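# Lay the towel flat beside the basket, then withdraw

## Task

Get the towel lying flat on the table as a single layer. Every part of it must stay at least one finger's width in from the table edge, at least two finger widths away from the basket's rim, and more than a hand's width away from the column of either arm. The basket must end upright with its entire base resting on the table, no more than three finger widths from its starting spot, and turned roughly as it was. Release everything and move the arms out of the way at the end. Anything that stays in place only because the robot is holding it does not count.

## Robot and tools

Robot: two 6-joint arms, left_arm and right_arm, each with a parallel gripper. Its fingers point along the gripper's +z axis and close along its y axis. The reported hand point sits between the pads, roughly 1 cm short of the fingertips.

World frame: one frame shared by both arms. The origin is on the table surface midway between the arms, +x runs out over the table, +z is up, and left_arm sits on the +y side. The names left and right refer to the arms, not to sides of a camera image.

Joint order: within any row and any per-joint list in a result, each arm's joints come as waist, wrist yaw, shoulder, wrist roll, elbow, wrist pitch. Use only this order. Stated ranges in radians are: waist -2.618 to 3.054, shoulder 0.000 to 3.142, elbow 0.000 to 3.142, wrist pitch -1.571 to 1.571, wrist yaw -1.571 to 1.571, wrist roll -2.094 to 2.094. The true ends may differ from these by up to 0.036 either way. A target more than 0.036 beyond an end, and farther out than the joint's current angle, gets the call refused. A joint pushed into its real end is stopped there, and the result then prints "joint sent to its limit".

Row format: one flat list of 14 numbers covering both arms, even when only one moves. First come left_arm's six joint angles and its gripper value, then right_arm's six angles and gripper value. Joint angles are absolute targets in radians, the same kind of number printed under Joint positions. They are not offsets. The gripper value runs from -1 (closed) to +1 (fully open). Between the ends it sets the motor position that grip_measured will read. Pads touch at about -0.94, and each millimetre of object width adds about 0.0208. Pressing harder means sending a lower number. To keep holding something, keep sending the value that closed the grip.

Tools:
- execute_actions(actions): a list of actions run one after another. Each action is a table of 1 to 15 rows, one row per 1/30 s step, and the last row is held until 15 steps are used. An empty list just returns the current state and images.
- move(target, speed, blocking): target is one 14-number row of absolute angles and gripper values. All joints of both arms follow paths that complete together, lasting 0.5 to 10 s. speed is in rad/s for the joint with the longest way to go, 0.01 to 2, default 0.5. Gripper values are applied at the start. The move does not avoid obstacles or the other arm. blocking=false returns after 0.5 s. While that move runs, call wait or stop before sending new rows. The extra result line "move:" reports the ending (done, off_target, moving, held, fault), limits=held or limits=none, and each arm's joint farthest from its target.
- wait(seconds): 0 to 10. Lets the scene run with the last commands held, and returns early if a running move ends.
- stop: brakes a running move. It needs room to do so. The fingers keep moving.
- zoom_image(camera, region): region is [x0, y0, x1, y1] in pixels, at most 504 by 504. Cameras are cam_head_left, cam_head_right, cam_high, cam_low, cam_left_wrist, cam_right_wrist, each 504x504.
- finished_scene(scene): pass the current scene number. This ends the scene for good and reports whether it succeeded, so call it only after the towel is settled and both grippers have released and moved away.

Results: each arm's end_effector_position in metres and end_effector_quat_wxyz, both in the world frame. The position is less accurate at long reach. Also given: Joint positions (six angles plus gripper opening in metres, 0.093 open to 0.000 closed), Joint velocities, Joint targets (where the joints are being driven right now), grip_measured, and joint torques. "joint command not followed" means a clearance check altered some joint targets. FAULT or OVER-TEMPERATURE FAULT lines mean an arm has stopped. MOTOR HOT warns from 75 °C. Holding loads for a long time heats motors, and an arm halts at 90 °C and goes limp at 100 °C.

Motion quirks: each step, targets are limited to a set distance ahead of the measured angle. That distance is waist 0.202, shoulder 0.258, elbow 0.238, wrist pitch 0.573, wrist yaw and roll 0.522. Targets are also scaled back if they would move the hand more than 70 mm in one step. Far targets therefore take several actions, and an unfinished motion should be re-sent. Friction can leave a joint about 0.031 rad short, and very small changes may have no effect. To hold a joint, resend its Joint targets value. The simulation keeps running while you think.

Caution: a held part may get a brief external tug. Don't knock the towel or basket off the table. Don't let the arms collide or shove each other. Avoid fast impacts and deep targets into contact, since both push hard. Don't drop things or tip the basket.

Each tool is called after "Request:" by a JSON object that holds its "api" and its "payload".

## Session

Request:
{"api": "execute_actions", "payload": {"actions": []}}

Scene clock: 0.00 s.
left_arm: end_effector_position=(+0.3737, +0.6294, +0.1520) grip_measured=+0.980 end_effector_quat_wxyz=(+0.456, -0.033, +0.874, +0.164) | right_arm: end_effector_position=(+0.2382, -0.2776, +0.1637) grip_measured=+1.000 end_effector_quat_wxyz=(-0.115, +0.697, -0.707, +0.037)
Joint names: [waist, wrist yaw, shoulder, wrist roll, elbow, wrist pitch]
Joint positions: left_arm=[ 1.003  0.429  1.686  0.597  1.075 -0.01   0.092] | right_arm=[-0.231 -0.158  1.093 -1.788  1.061 -1.354  0.093]
Joint velocities: left_arm=[-0.007  0.037  0.002 -0.022  0.002 -0.007 -0.001] | right_arm=[-0.012 -0.022 -0.012  0.022  0.022 -0.022  0.   ]
Joint torques (N m, as the arm reports them, + toward a larger angle): no reading
Joint targets: left_arm=[1.003 0.429 1.686 0.597 1.075 -0.010] | right_arm=[-0.231 -0.158 1.093 -1.788 1.061 -1.354]

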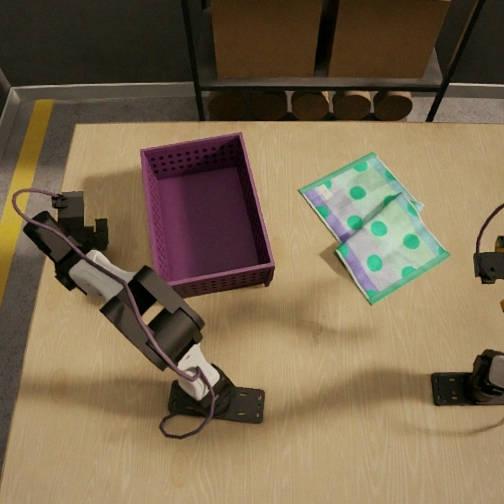

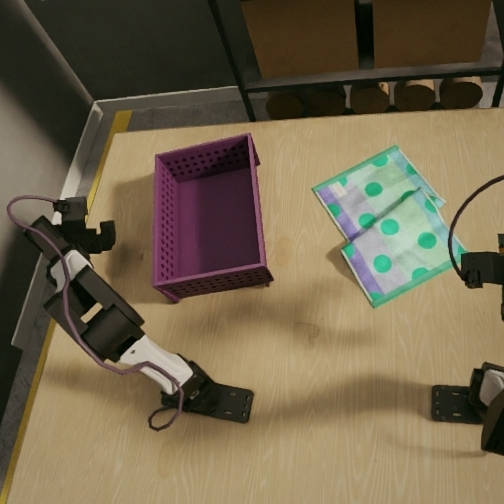

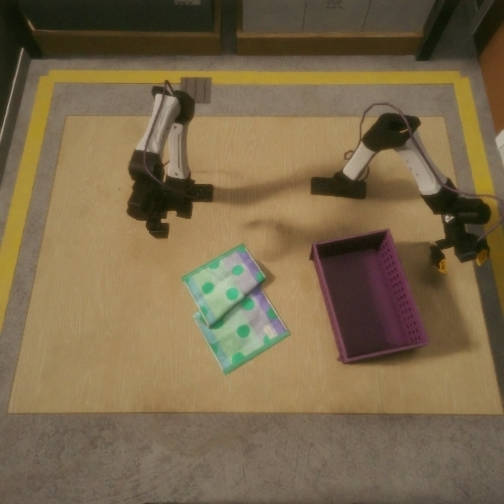

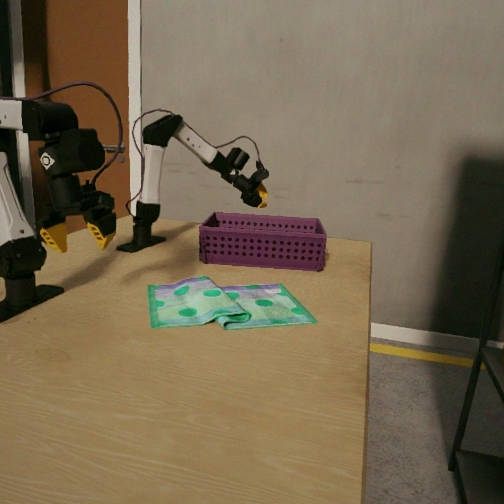

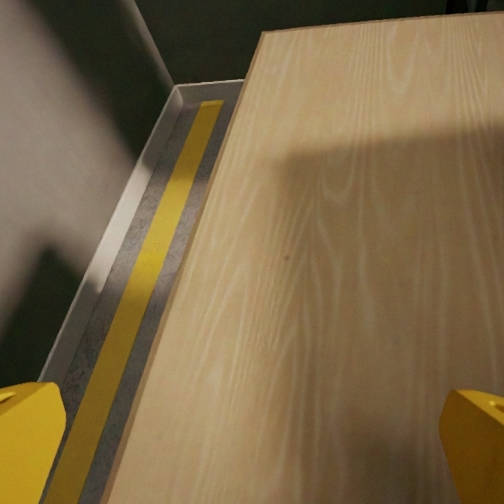

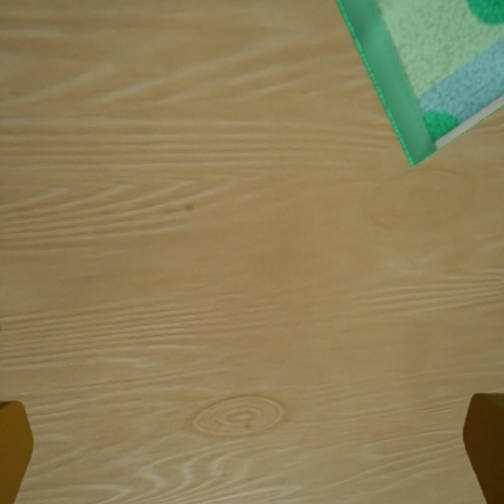

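Request:
{"api": "zoom_image", "payload": {"camera": "cam_high", "region": [160, 225, 320, 385]}}

Request:
{"api": "zoom_image", "payload": {"camera": "cam_low", "region": [130, 240, 330, 360]}}

Request:
{"api": "zoom_image", "payload": {"camera": "cam_head_left", "region": [285, 140, 465, 320]}}

Region (160, 225, 320, 385) of cam_high's 504x504 image, scaled by 3.150, with more detail than that image has.

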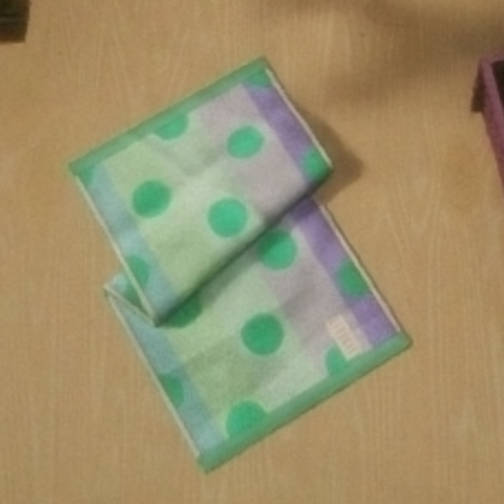

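Region (130, 240, 330, 360) of cam_low's 504x504 image, scaled by 2.520, with more detail than that image has; it fills the top 302 rows of this view, and the rest is white.

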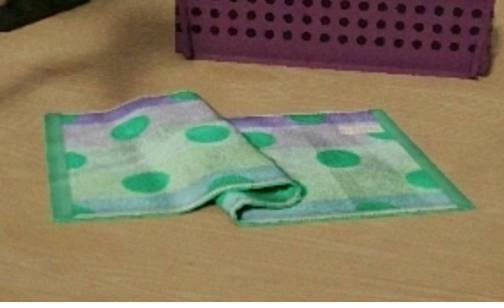

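Region (285, 140, 465, 320) of cam_head_left's 504x504 image, scaled by 2.800, with more detail than that image has.

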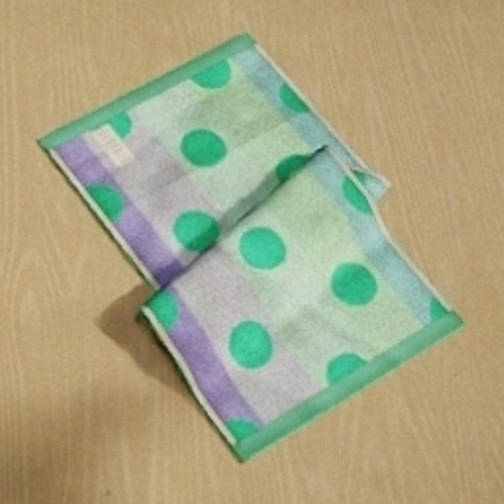

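Request:
{"api": "move", "payload": {"target": [1.003,0.429,1.686,0.597,1.075,-0.01,1, 0.43,0,1.708,-0.135,1.262,-1.125,1], "speed": 1.0}}

Scene clock: 9.40 s.
left_arm: end_effector_position=(+0.3737, +0.6294, +0.1520) grip_measured=+0.980 end_effector_quat_wxyz=(+0.456, -0.033, +0.874, +0.164) | right_arm: end_effector_position=(+0.3176, -0.1388, +0.0808) grip_measured=+1.000 end_effector_quat_wxyz=(-0.010, -0.271, +0.963, +0.003)
Joint names: [waist, wrist yaw, shoulder, wrist roll, elbow, wrist pitch]
Joint positions: left_arm=[ 1.003  0.429  1.686  0.597  1.075 -0.01   0.092] | right_arm=[ 0.423 -0.009  1.693 -0.14   1.243 -1.14   0.093]
Joint velocities: left_arm=[ 0.012 -0.007  0.002 -0.007 -0.012  0.007  0.001] | right_arm=[-0.017  0.022 -0.012  0.037  0.022  0.081  0.   ]
Joint torques (N m, as the arm reports them, + toward a larger angle): left_arm=[-0.12  0.24 -8.47  0.    8.2   2.15] | right_arm=[ 0.71  0.17 -6.97 -0.07  7.34  0.53]
Joint targets: left_arm=[1.003 0.429 1.686 0.597 1.075 -0.010] | right_arm=[0.430 -0.000 1.708 -0.135 1.262 -1.125]
move: done; limits=none; left_arm: farthest joint: the waist, 0.000 radians from its target (0.000 radians at the start); right_arm: farthest joint: the elbow, 0.019 radians from its target (0.201 radians at the start)
camera_calibration (this result's frames):
cam_right_wrist: T_world_to_cam=[[0.515347, -0.856959, 0.00614187, -0.279003], [-0.77052, -0.460205, 0.441033, 0.184211], [-0.375121, -0.232018, -0.89747, 0.245849], [0, 0, 0, 1]] pos_world=[0.377945, -0.0972781, 0.141112]

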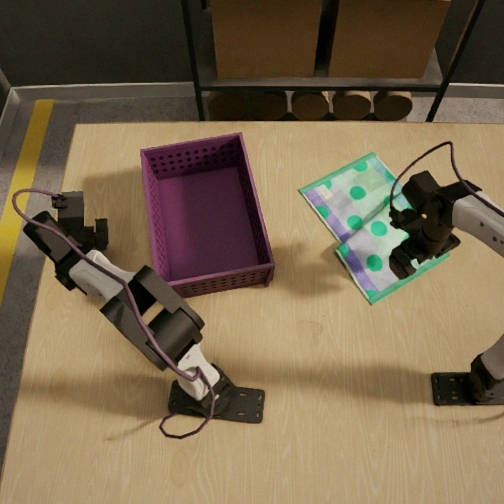

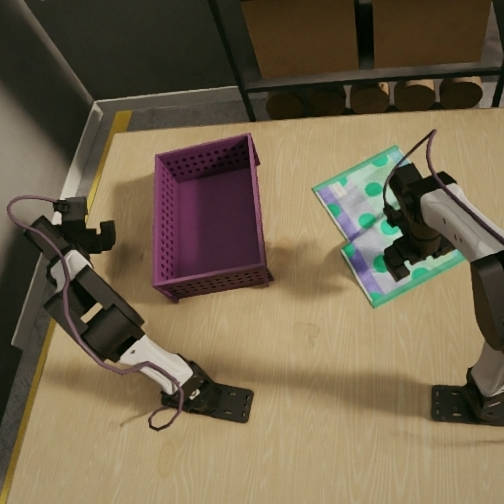

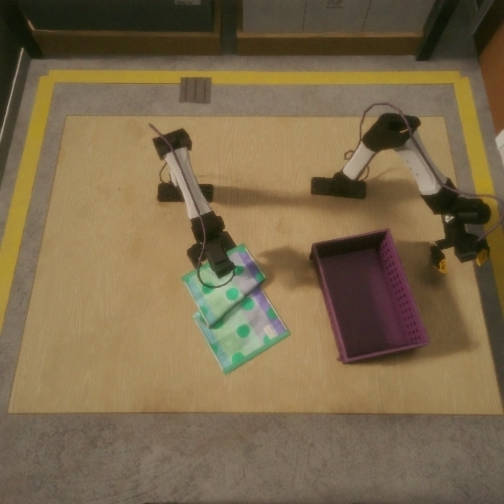

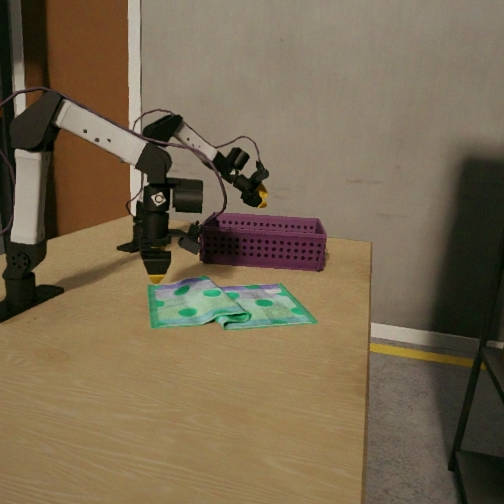

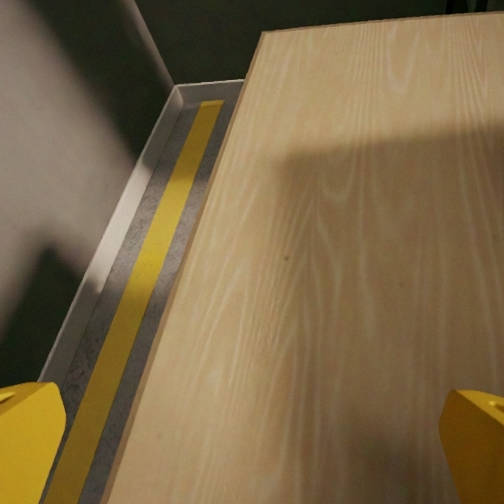

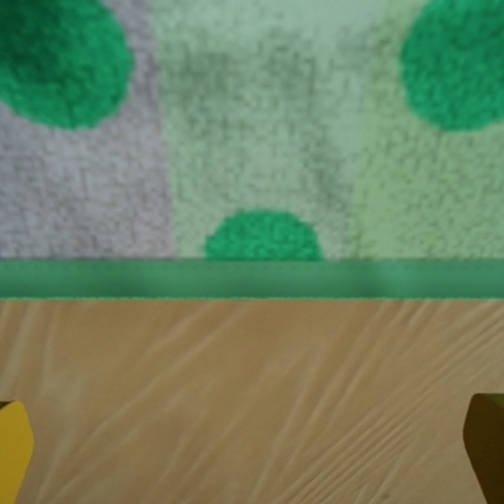

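Request:
{"api": "move", "payload": {"target": [1.003,0.429,1.686,0.597,1.075,-0.01,1, 0.43,0,1.79,-0.135,1.098,-0.875,1], "speed": 0.3}}

Scene clock: 11.70 s.
left_arm: end_effector_position=(+0.3737, +0.6294, +0.1520) grip_measured=+0.980 end_effector_quat_wxyz=(+0.456, -0.033, +0.874, +0.164) | right_arm: end_effector_position=(+0.3309, -0.1330, +0.0273) grip_measured=+1.000 end_effector_quat_wxyz=(+0.010, -0.271, +0.963, +0.006)
Joint names: [waist, wrist yaw, shoulder, wrist roll, elbow, wrist pitch]
Joint positions: left_arm=[ 1.003  0.429  1.686  0.597  1.075 -0.01   0.092] | right_arm=[ 0.423 -0.009  1.773 -0.14   1.115 -0.891  0.093]
Joint velocities: left_arm=[ 0.002 -0.022 -0.007  0.037 -0.012  0.037  0.   ] | right_arm=[ 0.002  0.022  0.007 -0.022 -0.017 -0.037  0.   ]
Joint torques (N m, as the arm reports them, + toward a larger angle): left_arm=[-0.11  0.24 -8.47  0.    8.2   2.15] | right_arm=[ 0.73  0.17 -7.46 -0.1   4.65  0.63]
Joint targets: left_arm=[1.003 0.429 1.686 0.597 1.075 -0.010] | right_arm=[0.430 -0.000 1.790 -0.135 1.098 -0.875]
move: done; limits=none; left_arm: farthest joint: the waist, 0.000 radians from its target (0.000 radians at the start); right_arm: farthest joint: the shoulder, 0.017 radians from its target (0.097 radians at the start)
camera_calibration (this result's frames):
cam_right_wrist: T_world_to_cam=[[0.514697, -0.857296, 0.0114293, -0.280573], [-0.786247, -0.466642, 0.405044, 0.226074], [-0.341909, -0.217461, -0.914226, 0.195588], [0, 0, 0, 1]] pos_world=[0.389033, -0.092506, 0.0904482]

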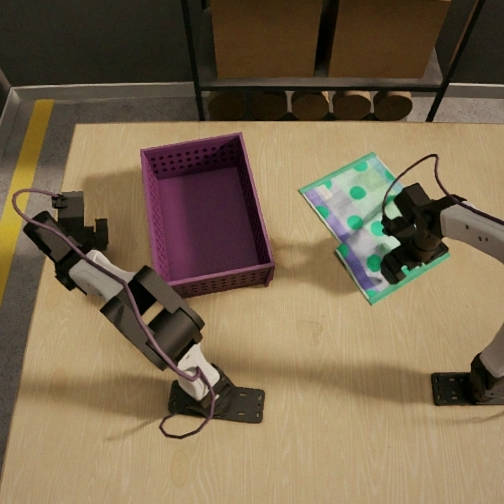

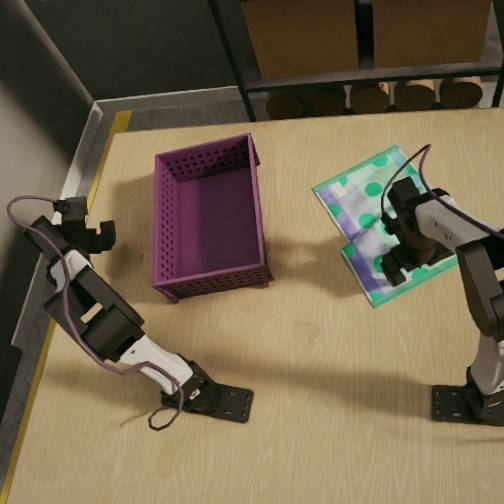

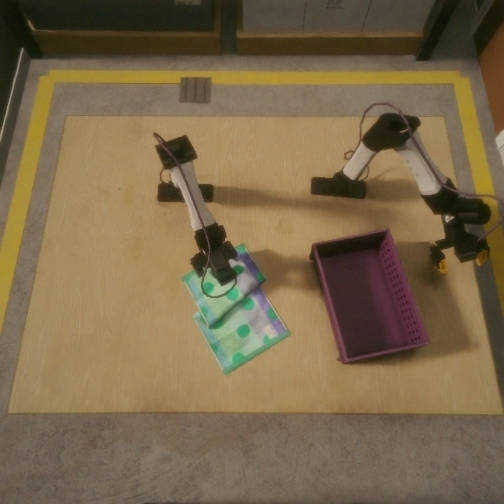

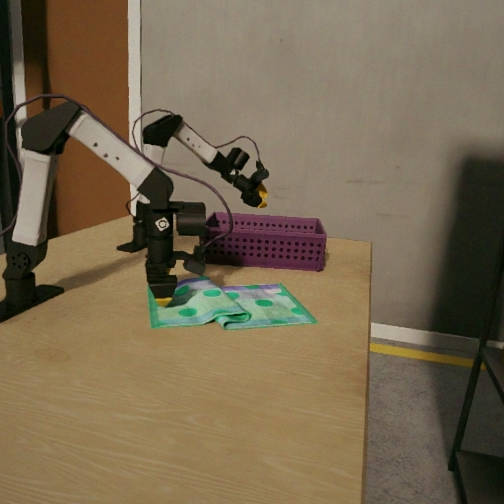

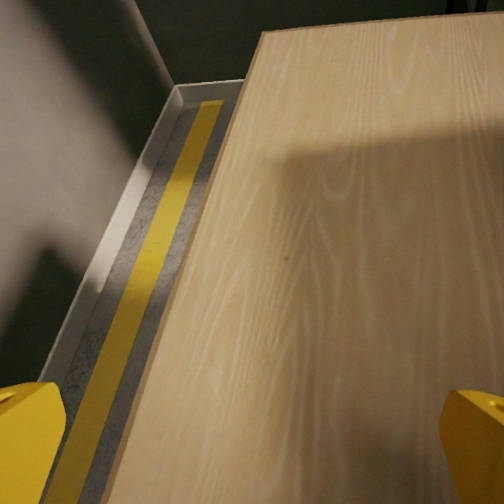

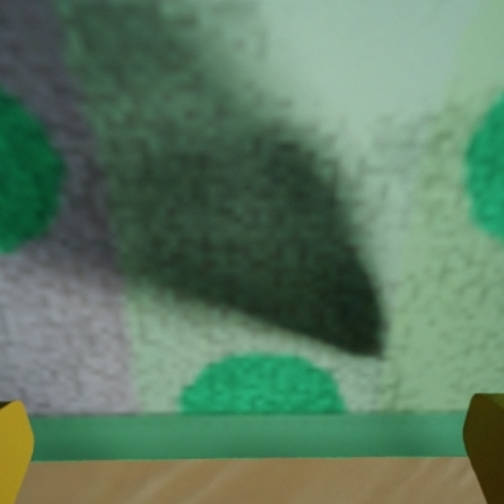

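Request:
{"api": "move", "payload": {"target": [1.003,0.429,1.686,0.597,1.075,-0.01,1, 0.43,0,1.85,-0.135,1.098,-0.85,1], "speed": 0.1}}

Scene clock: 13.07 s.
left_arm: end_effector_position=(+0.3737, +0.6294, +0.1520) grip_measured=+0.980 end_effector_quat_wxyz=(+0.456, -0.033, +0.874, +0.164) | right_arm: end_effector_position=(+0.3304, -0.1332, +0.0145) grip_measured=+1.000 end_effector_quat_wxyz=(-0.004, -0.271, +0.963, +0.004)
Joint names: [waist, wrist yaw, shoulder, wrist roll, elbow, wrist pitch]
Joint positions: left_arm=[ 1.003  0.429  1.686  0.597  1.075 -0.01   0.092] | right_arm=[ 0.423 -0.009  1.818 -0.14   1.115 -0.876  0.093]
Joint velocities: left_arm=[ 0.002 -0.081  0.022  0.022 -0.007  0.037 -0.001] | right_arm=[-0.022 -0.051  0.002 -0.051 -0.012 -0.022  0.   ]
Joint torques (N m, as the arm reports them, + toward a larger angle): left_arm=[-0.13  0.24 -8.48  0.    8.21  2.15] | right_arm=[ 0.73  0.17 -6.35 -0.09  4.54  0.66]
Joint targets: left_arm=[1.003 0.429 1.686 0.597 1.075 -0.010] | right_arm=[0.430 -0.000 1.850 -0.135 1.098 -0.850]
move: off_target (right_arm); limits=none; left_arm: farthest joint: the waist, 0.000 radians from its target (0.000 radians at the start); right_arm: farthest joint: the shoulder, 0.032 radians from its target (0.077 radians at the start)
camera_calibration (this result's frames):
cam_right_wrist: T_world_to_cam=[[0.514956, -0.857184, 0.00750752, -0.280371], [-0.774821, -0.461694, 0.431847, 0.227302], [-0.366706, -0.228199, -0.901916, 0.190203], [0, 0, 0, 1]] pos_world=[0.390245, -0.0919813, 0.0754928]

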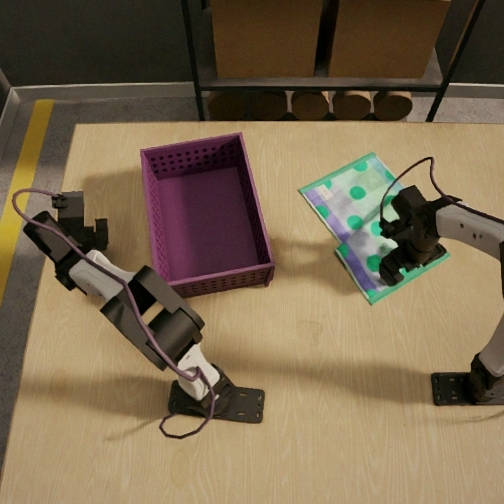

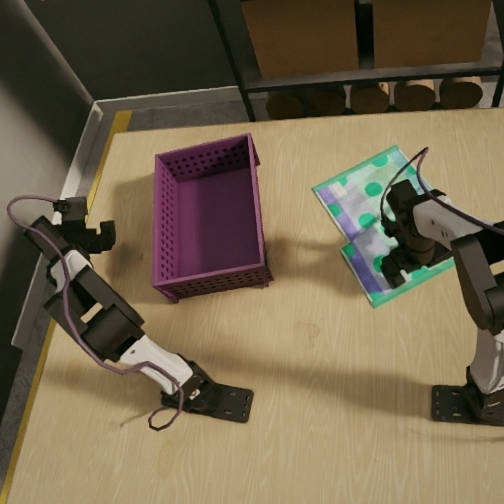

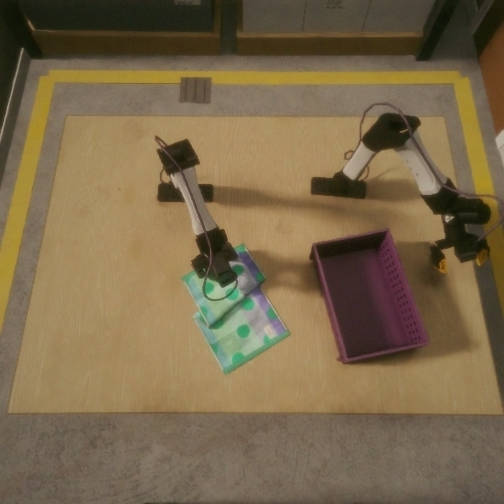

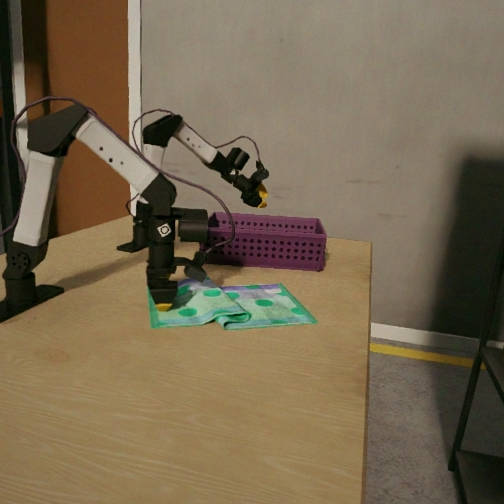

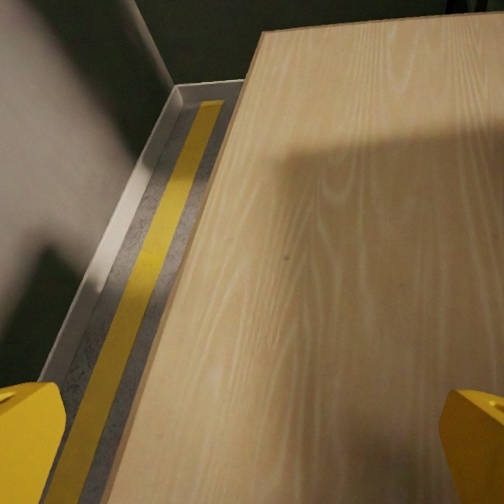

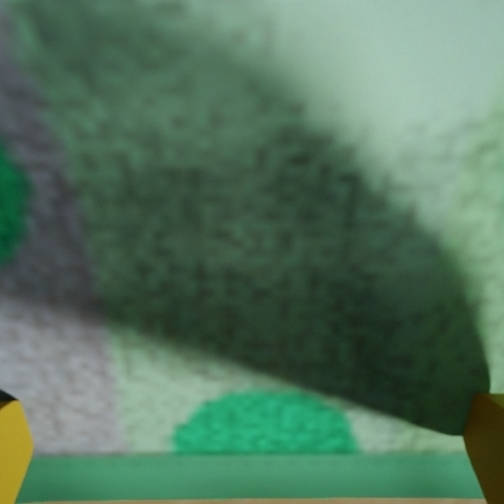

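Request:
{"api": "move", "payload": {"target": [1.003,0.429,1.686,0.597,1.075,-0.01,1, 0.25,0,1.86,-0.385,1.098,-0.85,1], "speed": 0.2}}

Scene clock: 16.43 s.
left_arm: end_effector_position=(+0.3737, +0.6294, +0.1520) grip_measured=+0.980 end_effector_quat_wxyz=(+0.456, -0.033, +0.874, +0.164) | right_arm: end_effector_position=(+0.3294, -0.1446, +0.0197) grip_measured=+1.000 end_effector_quat_wxyz=(-0.014, -0.327, +0.941, +0.084)
Joint names: [waist, wrist yaw, shoulder, wrist roll, elbow, wrist pitch]
Joint positions: left_arm=[ 1.003  0.429  1.686  0.597  1.075 -0.01   0.092] | right_arm=[ 0.302 -0.167  1.814 -0.384  1.122 -0.915  0.093]
Joint velocities: left_arm=[ 0.017  0.007 -0.012  0.037 -0.002  0.022 -0.001] | right_arm=[ 0.002  0.007 -0.002  0.037 -0.002 -0.066  0.   ]
Joint torques (N m, as the arm reports them, + toward a larger angle): left_arm=[-0.13  0.24 -8.51  0.    8.21  2.15] | right_arm=[-4.63  1.84 -5.12 -0.15  4.02  0.97]
Joint targets: left_arm=[1.003 0.429 1.686 0.597 1.075 -0.010] | right_arm=[0.250 0.000 1.860 -0.385 1.098 -0.850]
move: off_target (right_arm); limits=none; left_arm: farthest joint: the waist, 0.000 radians from its target (0.000 radians at the start); right_arm: farthest joint: the wrist yaw, 0.167 radians from its target (0.009 radians at the start)
camera_calibration (this result's frames):
cam_right_wrist: T_world_to_cam=[[0.608098, -0.77938, -0.150942, -0.305966], [-0.685057, -0.611257, 0.39631, 0.168433], [-0.40114, -0.137591, -0.905624, 0.216469], [0, 0, 0, 1]] pos_world=[0.388278, -0.105724, 0.083105]

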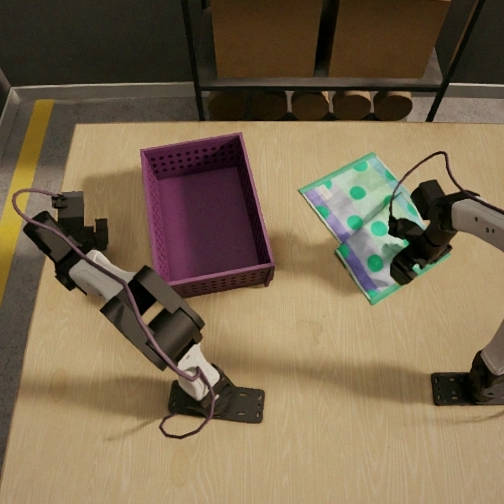

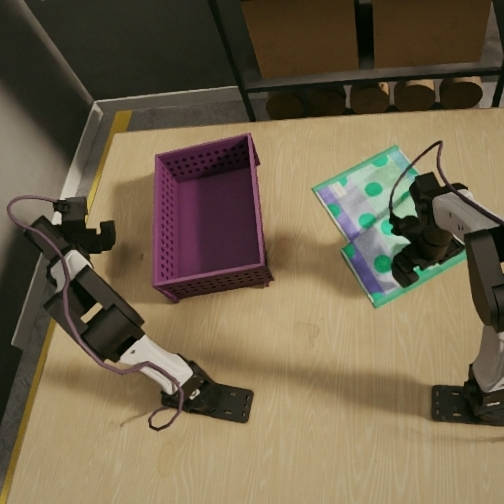

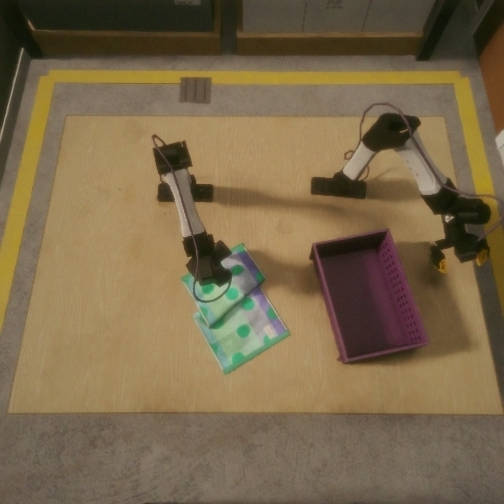

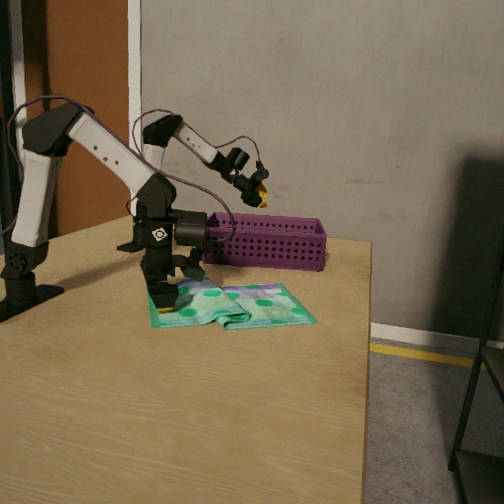

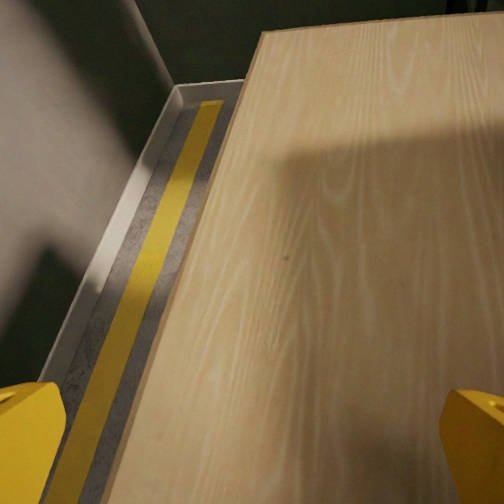

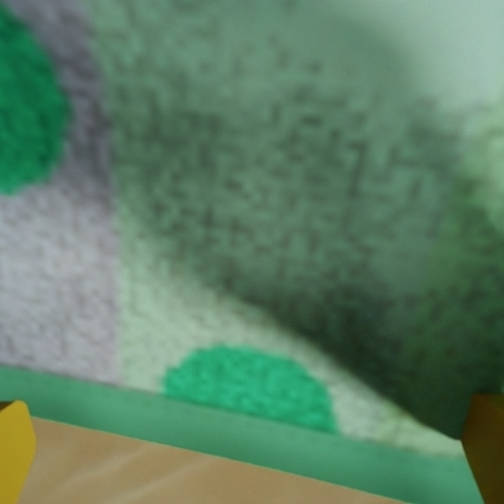

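Request:
{"api": "move", "payload": {"target": [1.003,0.429,1.686,0.597,1.075,-0.01,1, 0.40,0.0,1.72,-0.2,1.122,-0.96,1], "speed": 0.4}}

Scene clock: 18.27 s.
left_arm: end_effector_position=(+0.3737, +0.6294, +0.1520) grip_measured=+0.980 end_effector_quat_wxyz=(+0.456, -0.033, +0.874, +0.164) | right_arm: end_effector_position=(+0.3275, -0.1444, +0.0402) grip_measured=+1.000 end_effector_quat_wxyz=(+0.006, -0.288, +0.958, +0.005)
Joint names: [waist, wrist yaw, shoulder, wrist roll, elbow, wrist pitch]
Joint positions: left_arm=[ 1.003  0.429  1.686  0.597  1.075 -0.01   0.092] | right_arm=[ 0.393 -0.009  1.735 -0.206  1.124 -0.947  0.093]
Joint velocities: left_arm=[-0.002 -0.007  0.007 -0.066 -0.002 -0.007  0.001] | right_arm=[ 0.002  0.037 -0.002 -0.007 -0.027  0.051  0.   ]
Joint torques (N m, as the arm reports them, + toward a larger angle): left_arm=[-0.12  0.24 -8.47  0.    8.2   2.15] | right_arm=[ 0.77  0.17 -9.88 -0.09  5.73  0.34]
Joint targets: left_arm=[1.003 0.429 1.686 0.597 1.075 -0.010] | right_arm=[0.400 -0.000 1.720 -0.200 1.122 -0.960]
move: done; limits=none; left_arm: farthest joint: the waist, 0.000 radians from its target (0.000 radians at the start); right_arm: farthest joint: the shoulder, 0.015 radians from its target (0.094 radians at the start)
camera_calibration (this result's frames):
cam_right_wrist: T_world_to_cam=[[0.544541, -0.838665, 0.0107746, -0.295828], [-0.766305, -0.492254, 0.412873, 0.202362], [-0.340958, -0.233083, -0.910725, 0.20096], [0, 0, 0, 1]] pos_world=[0.38468, -0.101646, 0.102657]

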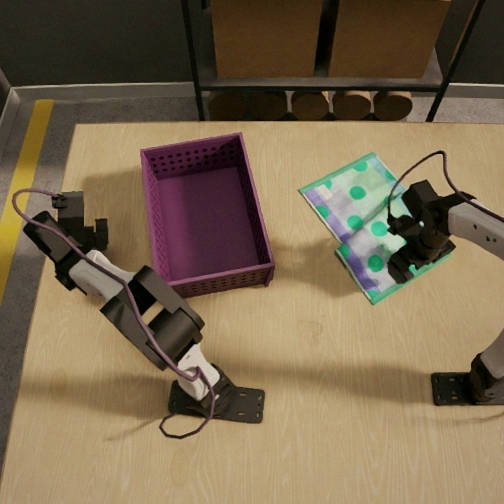

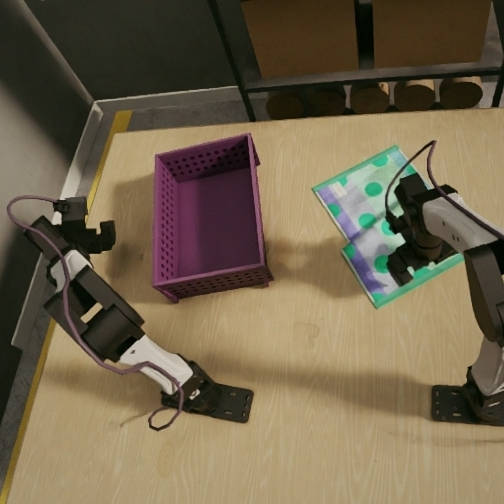

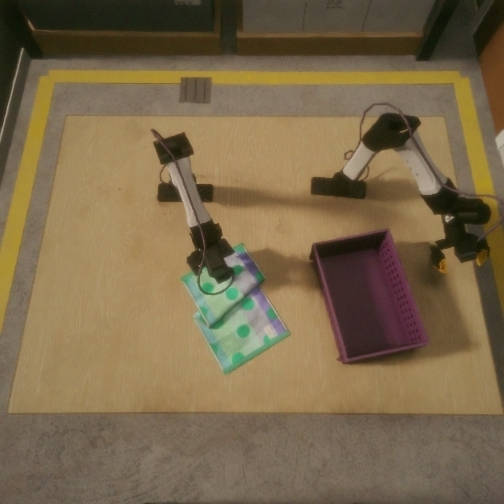

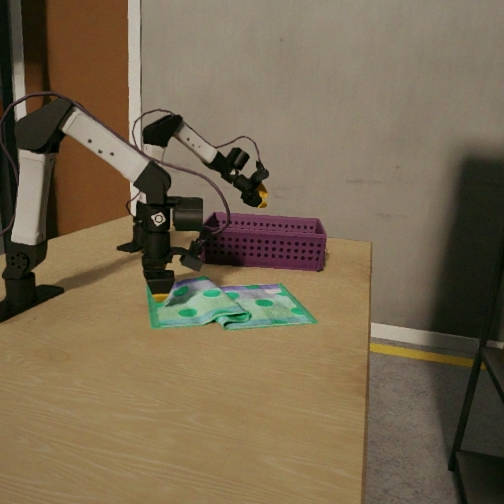

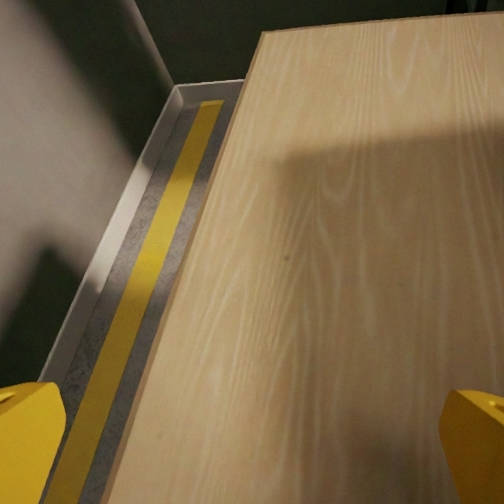

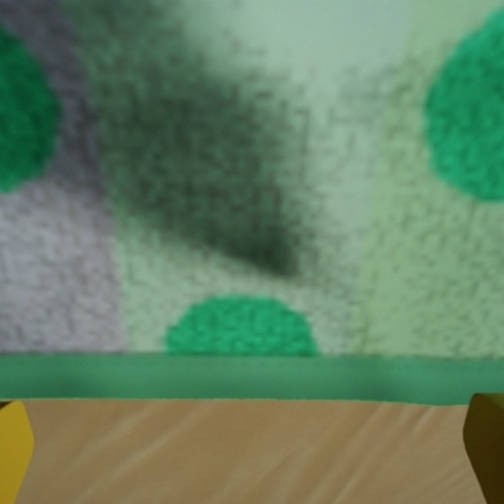

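Request:
{"api": "move", "payload": {"target": [1.003,0.429,1.686,0.597,1.075,-0.01,1, 0.413,0.0,1.608,1.42,0.934,-0.801,-0.1], "speed": 1.2}}

Scene clock: 21.47 s.
left_arm: end_effector_position=(+0.3737, +0.6294, +0.1520) grip_measured=+0.980 end_effector_quat_wxyz=(+0.456, -0.033, +0.874, +0.164) | right_arm: end_effector_position=(+0.3101, -0.1481, +0.0296) grip_measured=-0.098 end_effector_quat_wxyz=(+0.022, +0.490, +0.871, +0.035)
Joint names: [waist, wrist yaw, shoulder, wrist roll, elbow, wrist pitch]
Joint positions: left_arm=[ 1.003  0.429  1.686  0.597  1.075 -0.01   0.092] | right_arm=[ 0.403 -0.009  1.627  1.414  0.954 -0.815  0.04 ]
Joint velocities: left_arm=[ 0.007  0.022  0.007 -0.022  0.002 -0.037 -0.001] | right_arm=[ 0.007  0.037 -0.007 -0.007 -0.002  0.037  0.001]
Joint torques (N m, as the arm reports them, + toward a larger angle): left_arm=[-0.12  0.24 -8.49  0.01  8.21  2.15] | right_arm=[ 0.98  0.25 -8.98 -0.1   4.51  0.67]
Joint targets: left_arm=[1.003 0.429 1.686 0.597 1.075 -0.010] | right_arm=[0.413 -0.000 1.608 1.420 0.934 -0.801]
move: done; limits=none; left_arm: farthest joint: the waist, 0.000 radians from its target (0.000 radians at the start); right_arm: farthest joint: the elbow, 0.020 radians from its target (0.190 radians at the start)
camera_calibration (this result's frames):
cam_right_wrist: T_world_to_cam=[[-0.856964, -0.511156, -0.0658286, 0.196001], [-0.488159, 0.764097, 0.421731, 0.291111], [-0.165271, 0.393543, -0.904328, 0.22267], [0, 0, 0, 1]] pos_world=[0.346875, -0.20988, 0.0914979]

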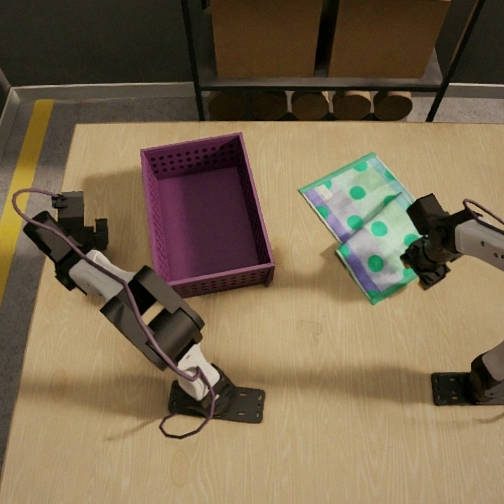

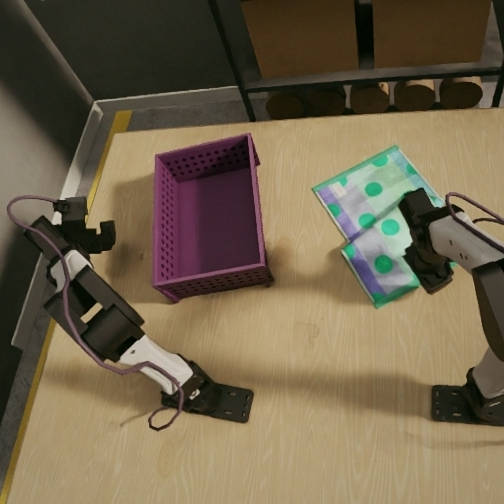

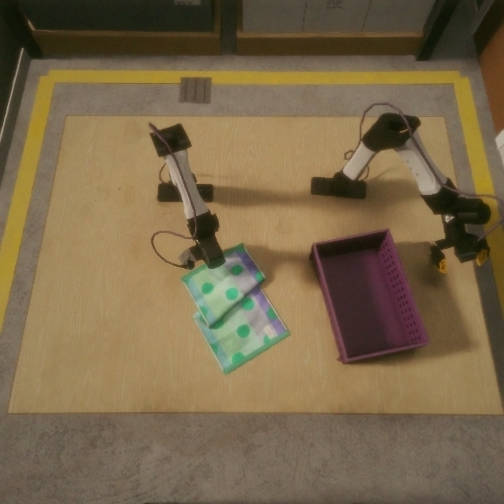

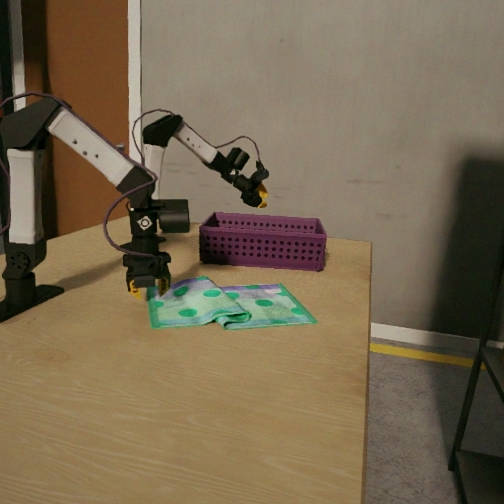

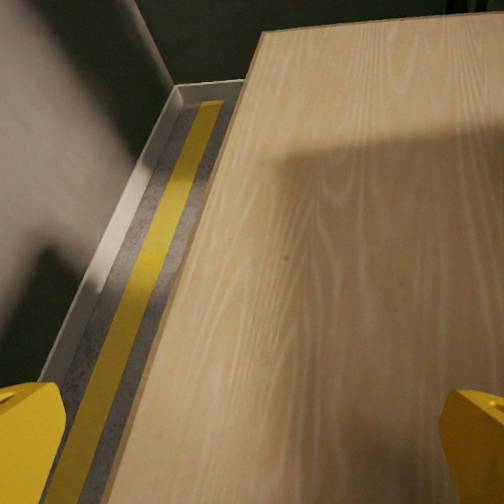

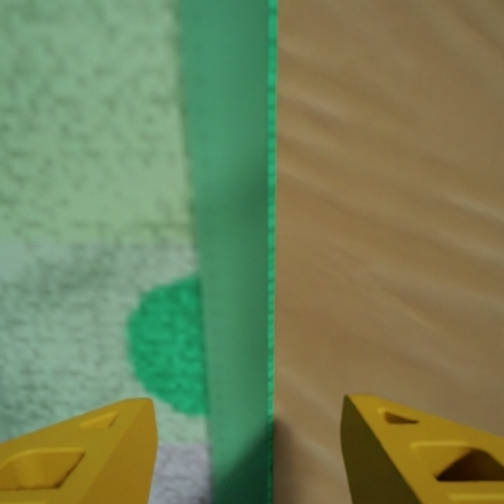

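Request:
{"api": "move", "payload": {"target": [1.003,0.429,1.686,0.597,1.075,-0.01,1, 0.413,0.0,1.70,1.42,0.906,-0.727,-0.1], "speed": 0.12}}

Scene clock: 22.87 s.
left_arm: end_effector_position=(+0.3737, +0.6294, +0.1520) grip_measured=+0.980 end_effector_quat_wxyz=(+0.456, -0.033, +0.874, +0.164) | right_arm: end_effector_position=(+0.3106, -0.1479, +0.0126) grip_measured=-0.099 end_effector_quat_wxyz=(+0.018, +0.490, +0.871, +0.029)
Joint names: [waist, wrist yaw, shoulder, wrist roll, elbow, wrist pitch]
Joint positions: left_arm=[ 1.003  0.429  1.686  0.597  1.075 -0.01   0.092] | right_arm=[ 0.403 -0.009  1.673  1.415  0.93  -0.759  0.04 ]
Joint velocities: left_arm=[-0.017  0.007 -0.012 -0.037 -0.002  0.051 -0.   ] | right_arm=[-0.002 -0.022 -0.012  0.022 -0.017 -0.051 -0.001]
Joint torques (N m, as the arm reports them, + toward a larger angle): left_arm=[-0.12  0.24 -8.5   0.    8.21  2.15] | right_arm=[ 0.98  0.25 -5.25 -0.1   4.    0.82]
Joint targets: left_arm=[1.003 0.429 1.686 0.597 1.075 -0.010] | right_arm=[0.413 -0.000 1.700 1.420 0.906 -0.727]
move: off_target (right_arm); limits=none; left_arm: farthest joint: the waist, 0.000 radians from its target (0.000 radians at the start); right_arm: farthest joint: the wrist pitch, 0.032 radians from its target (0.088 radians at the start)
camera_calibration (this result's frames):
cam_right_wrist: T_world_to_cam=[[-0.857946, -0.51115, -0.0515184, 0.195599], [-0.482189, 0.766594, 0.42406, 0.296835], [-0.177265, 0.388662, -0.904168, 0.21036], [0, 0, 0, 1]] pos_world=[0.348233, -0.20933, 0.074402]

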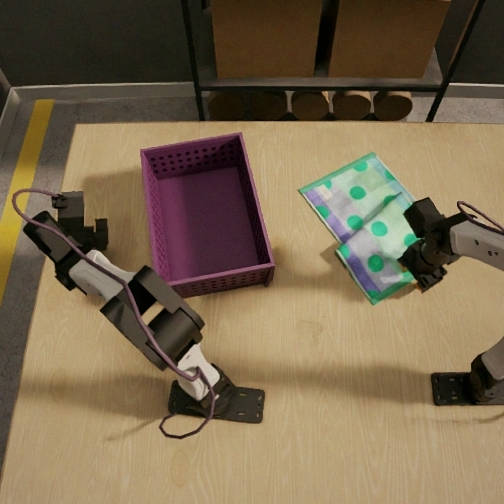

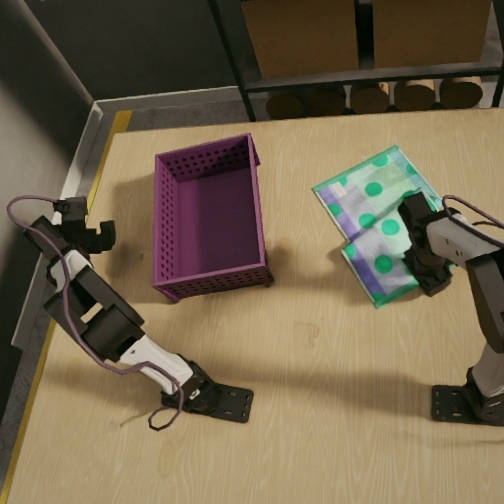

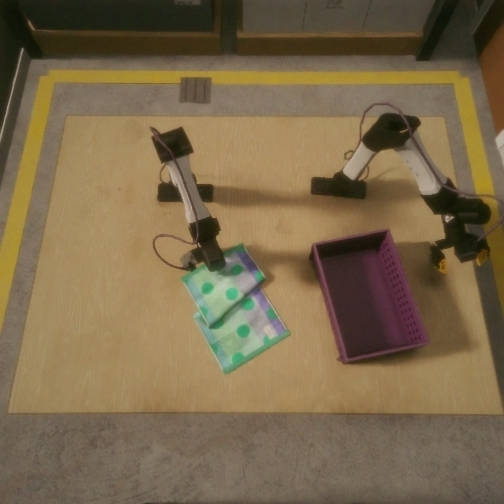

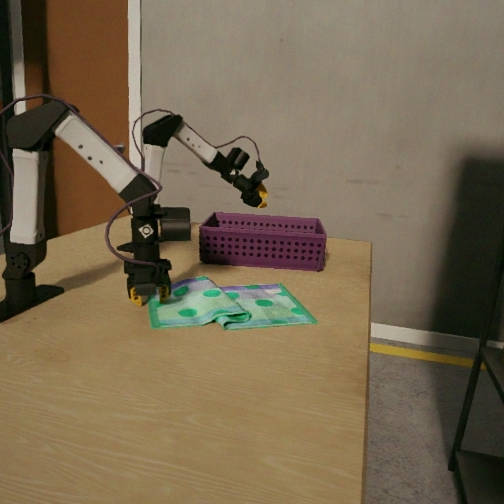

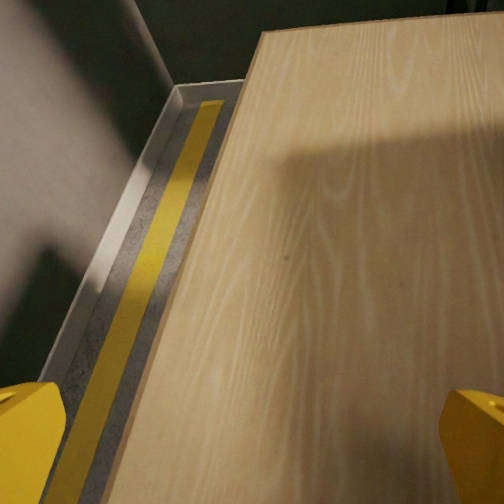

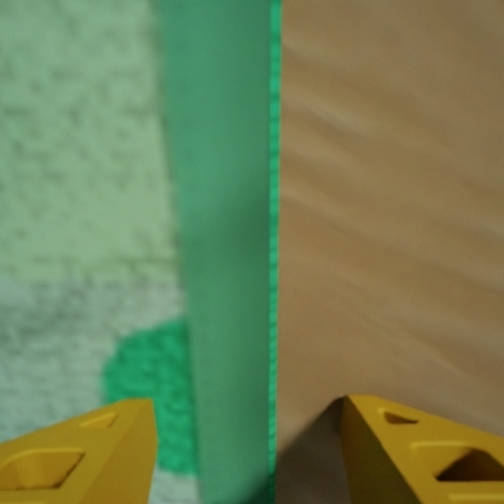

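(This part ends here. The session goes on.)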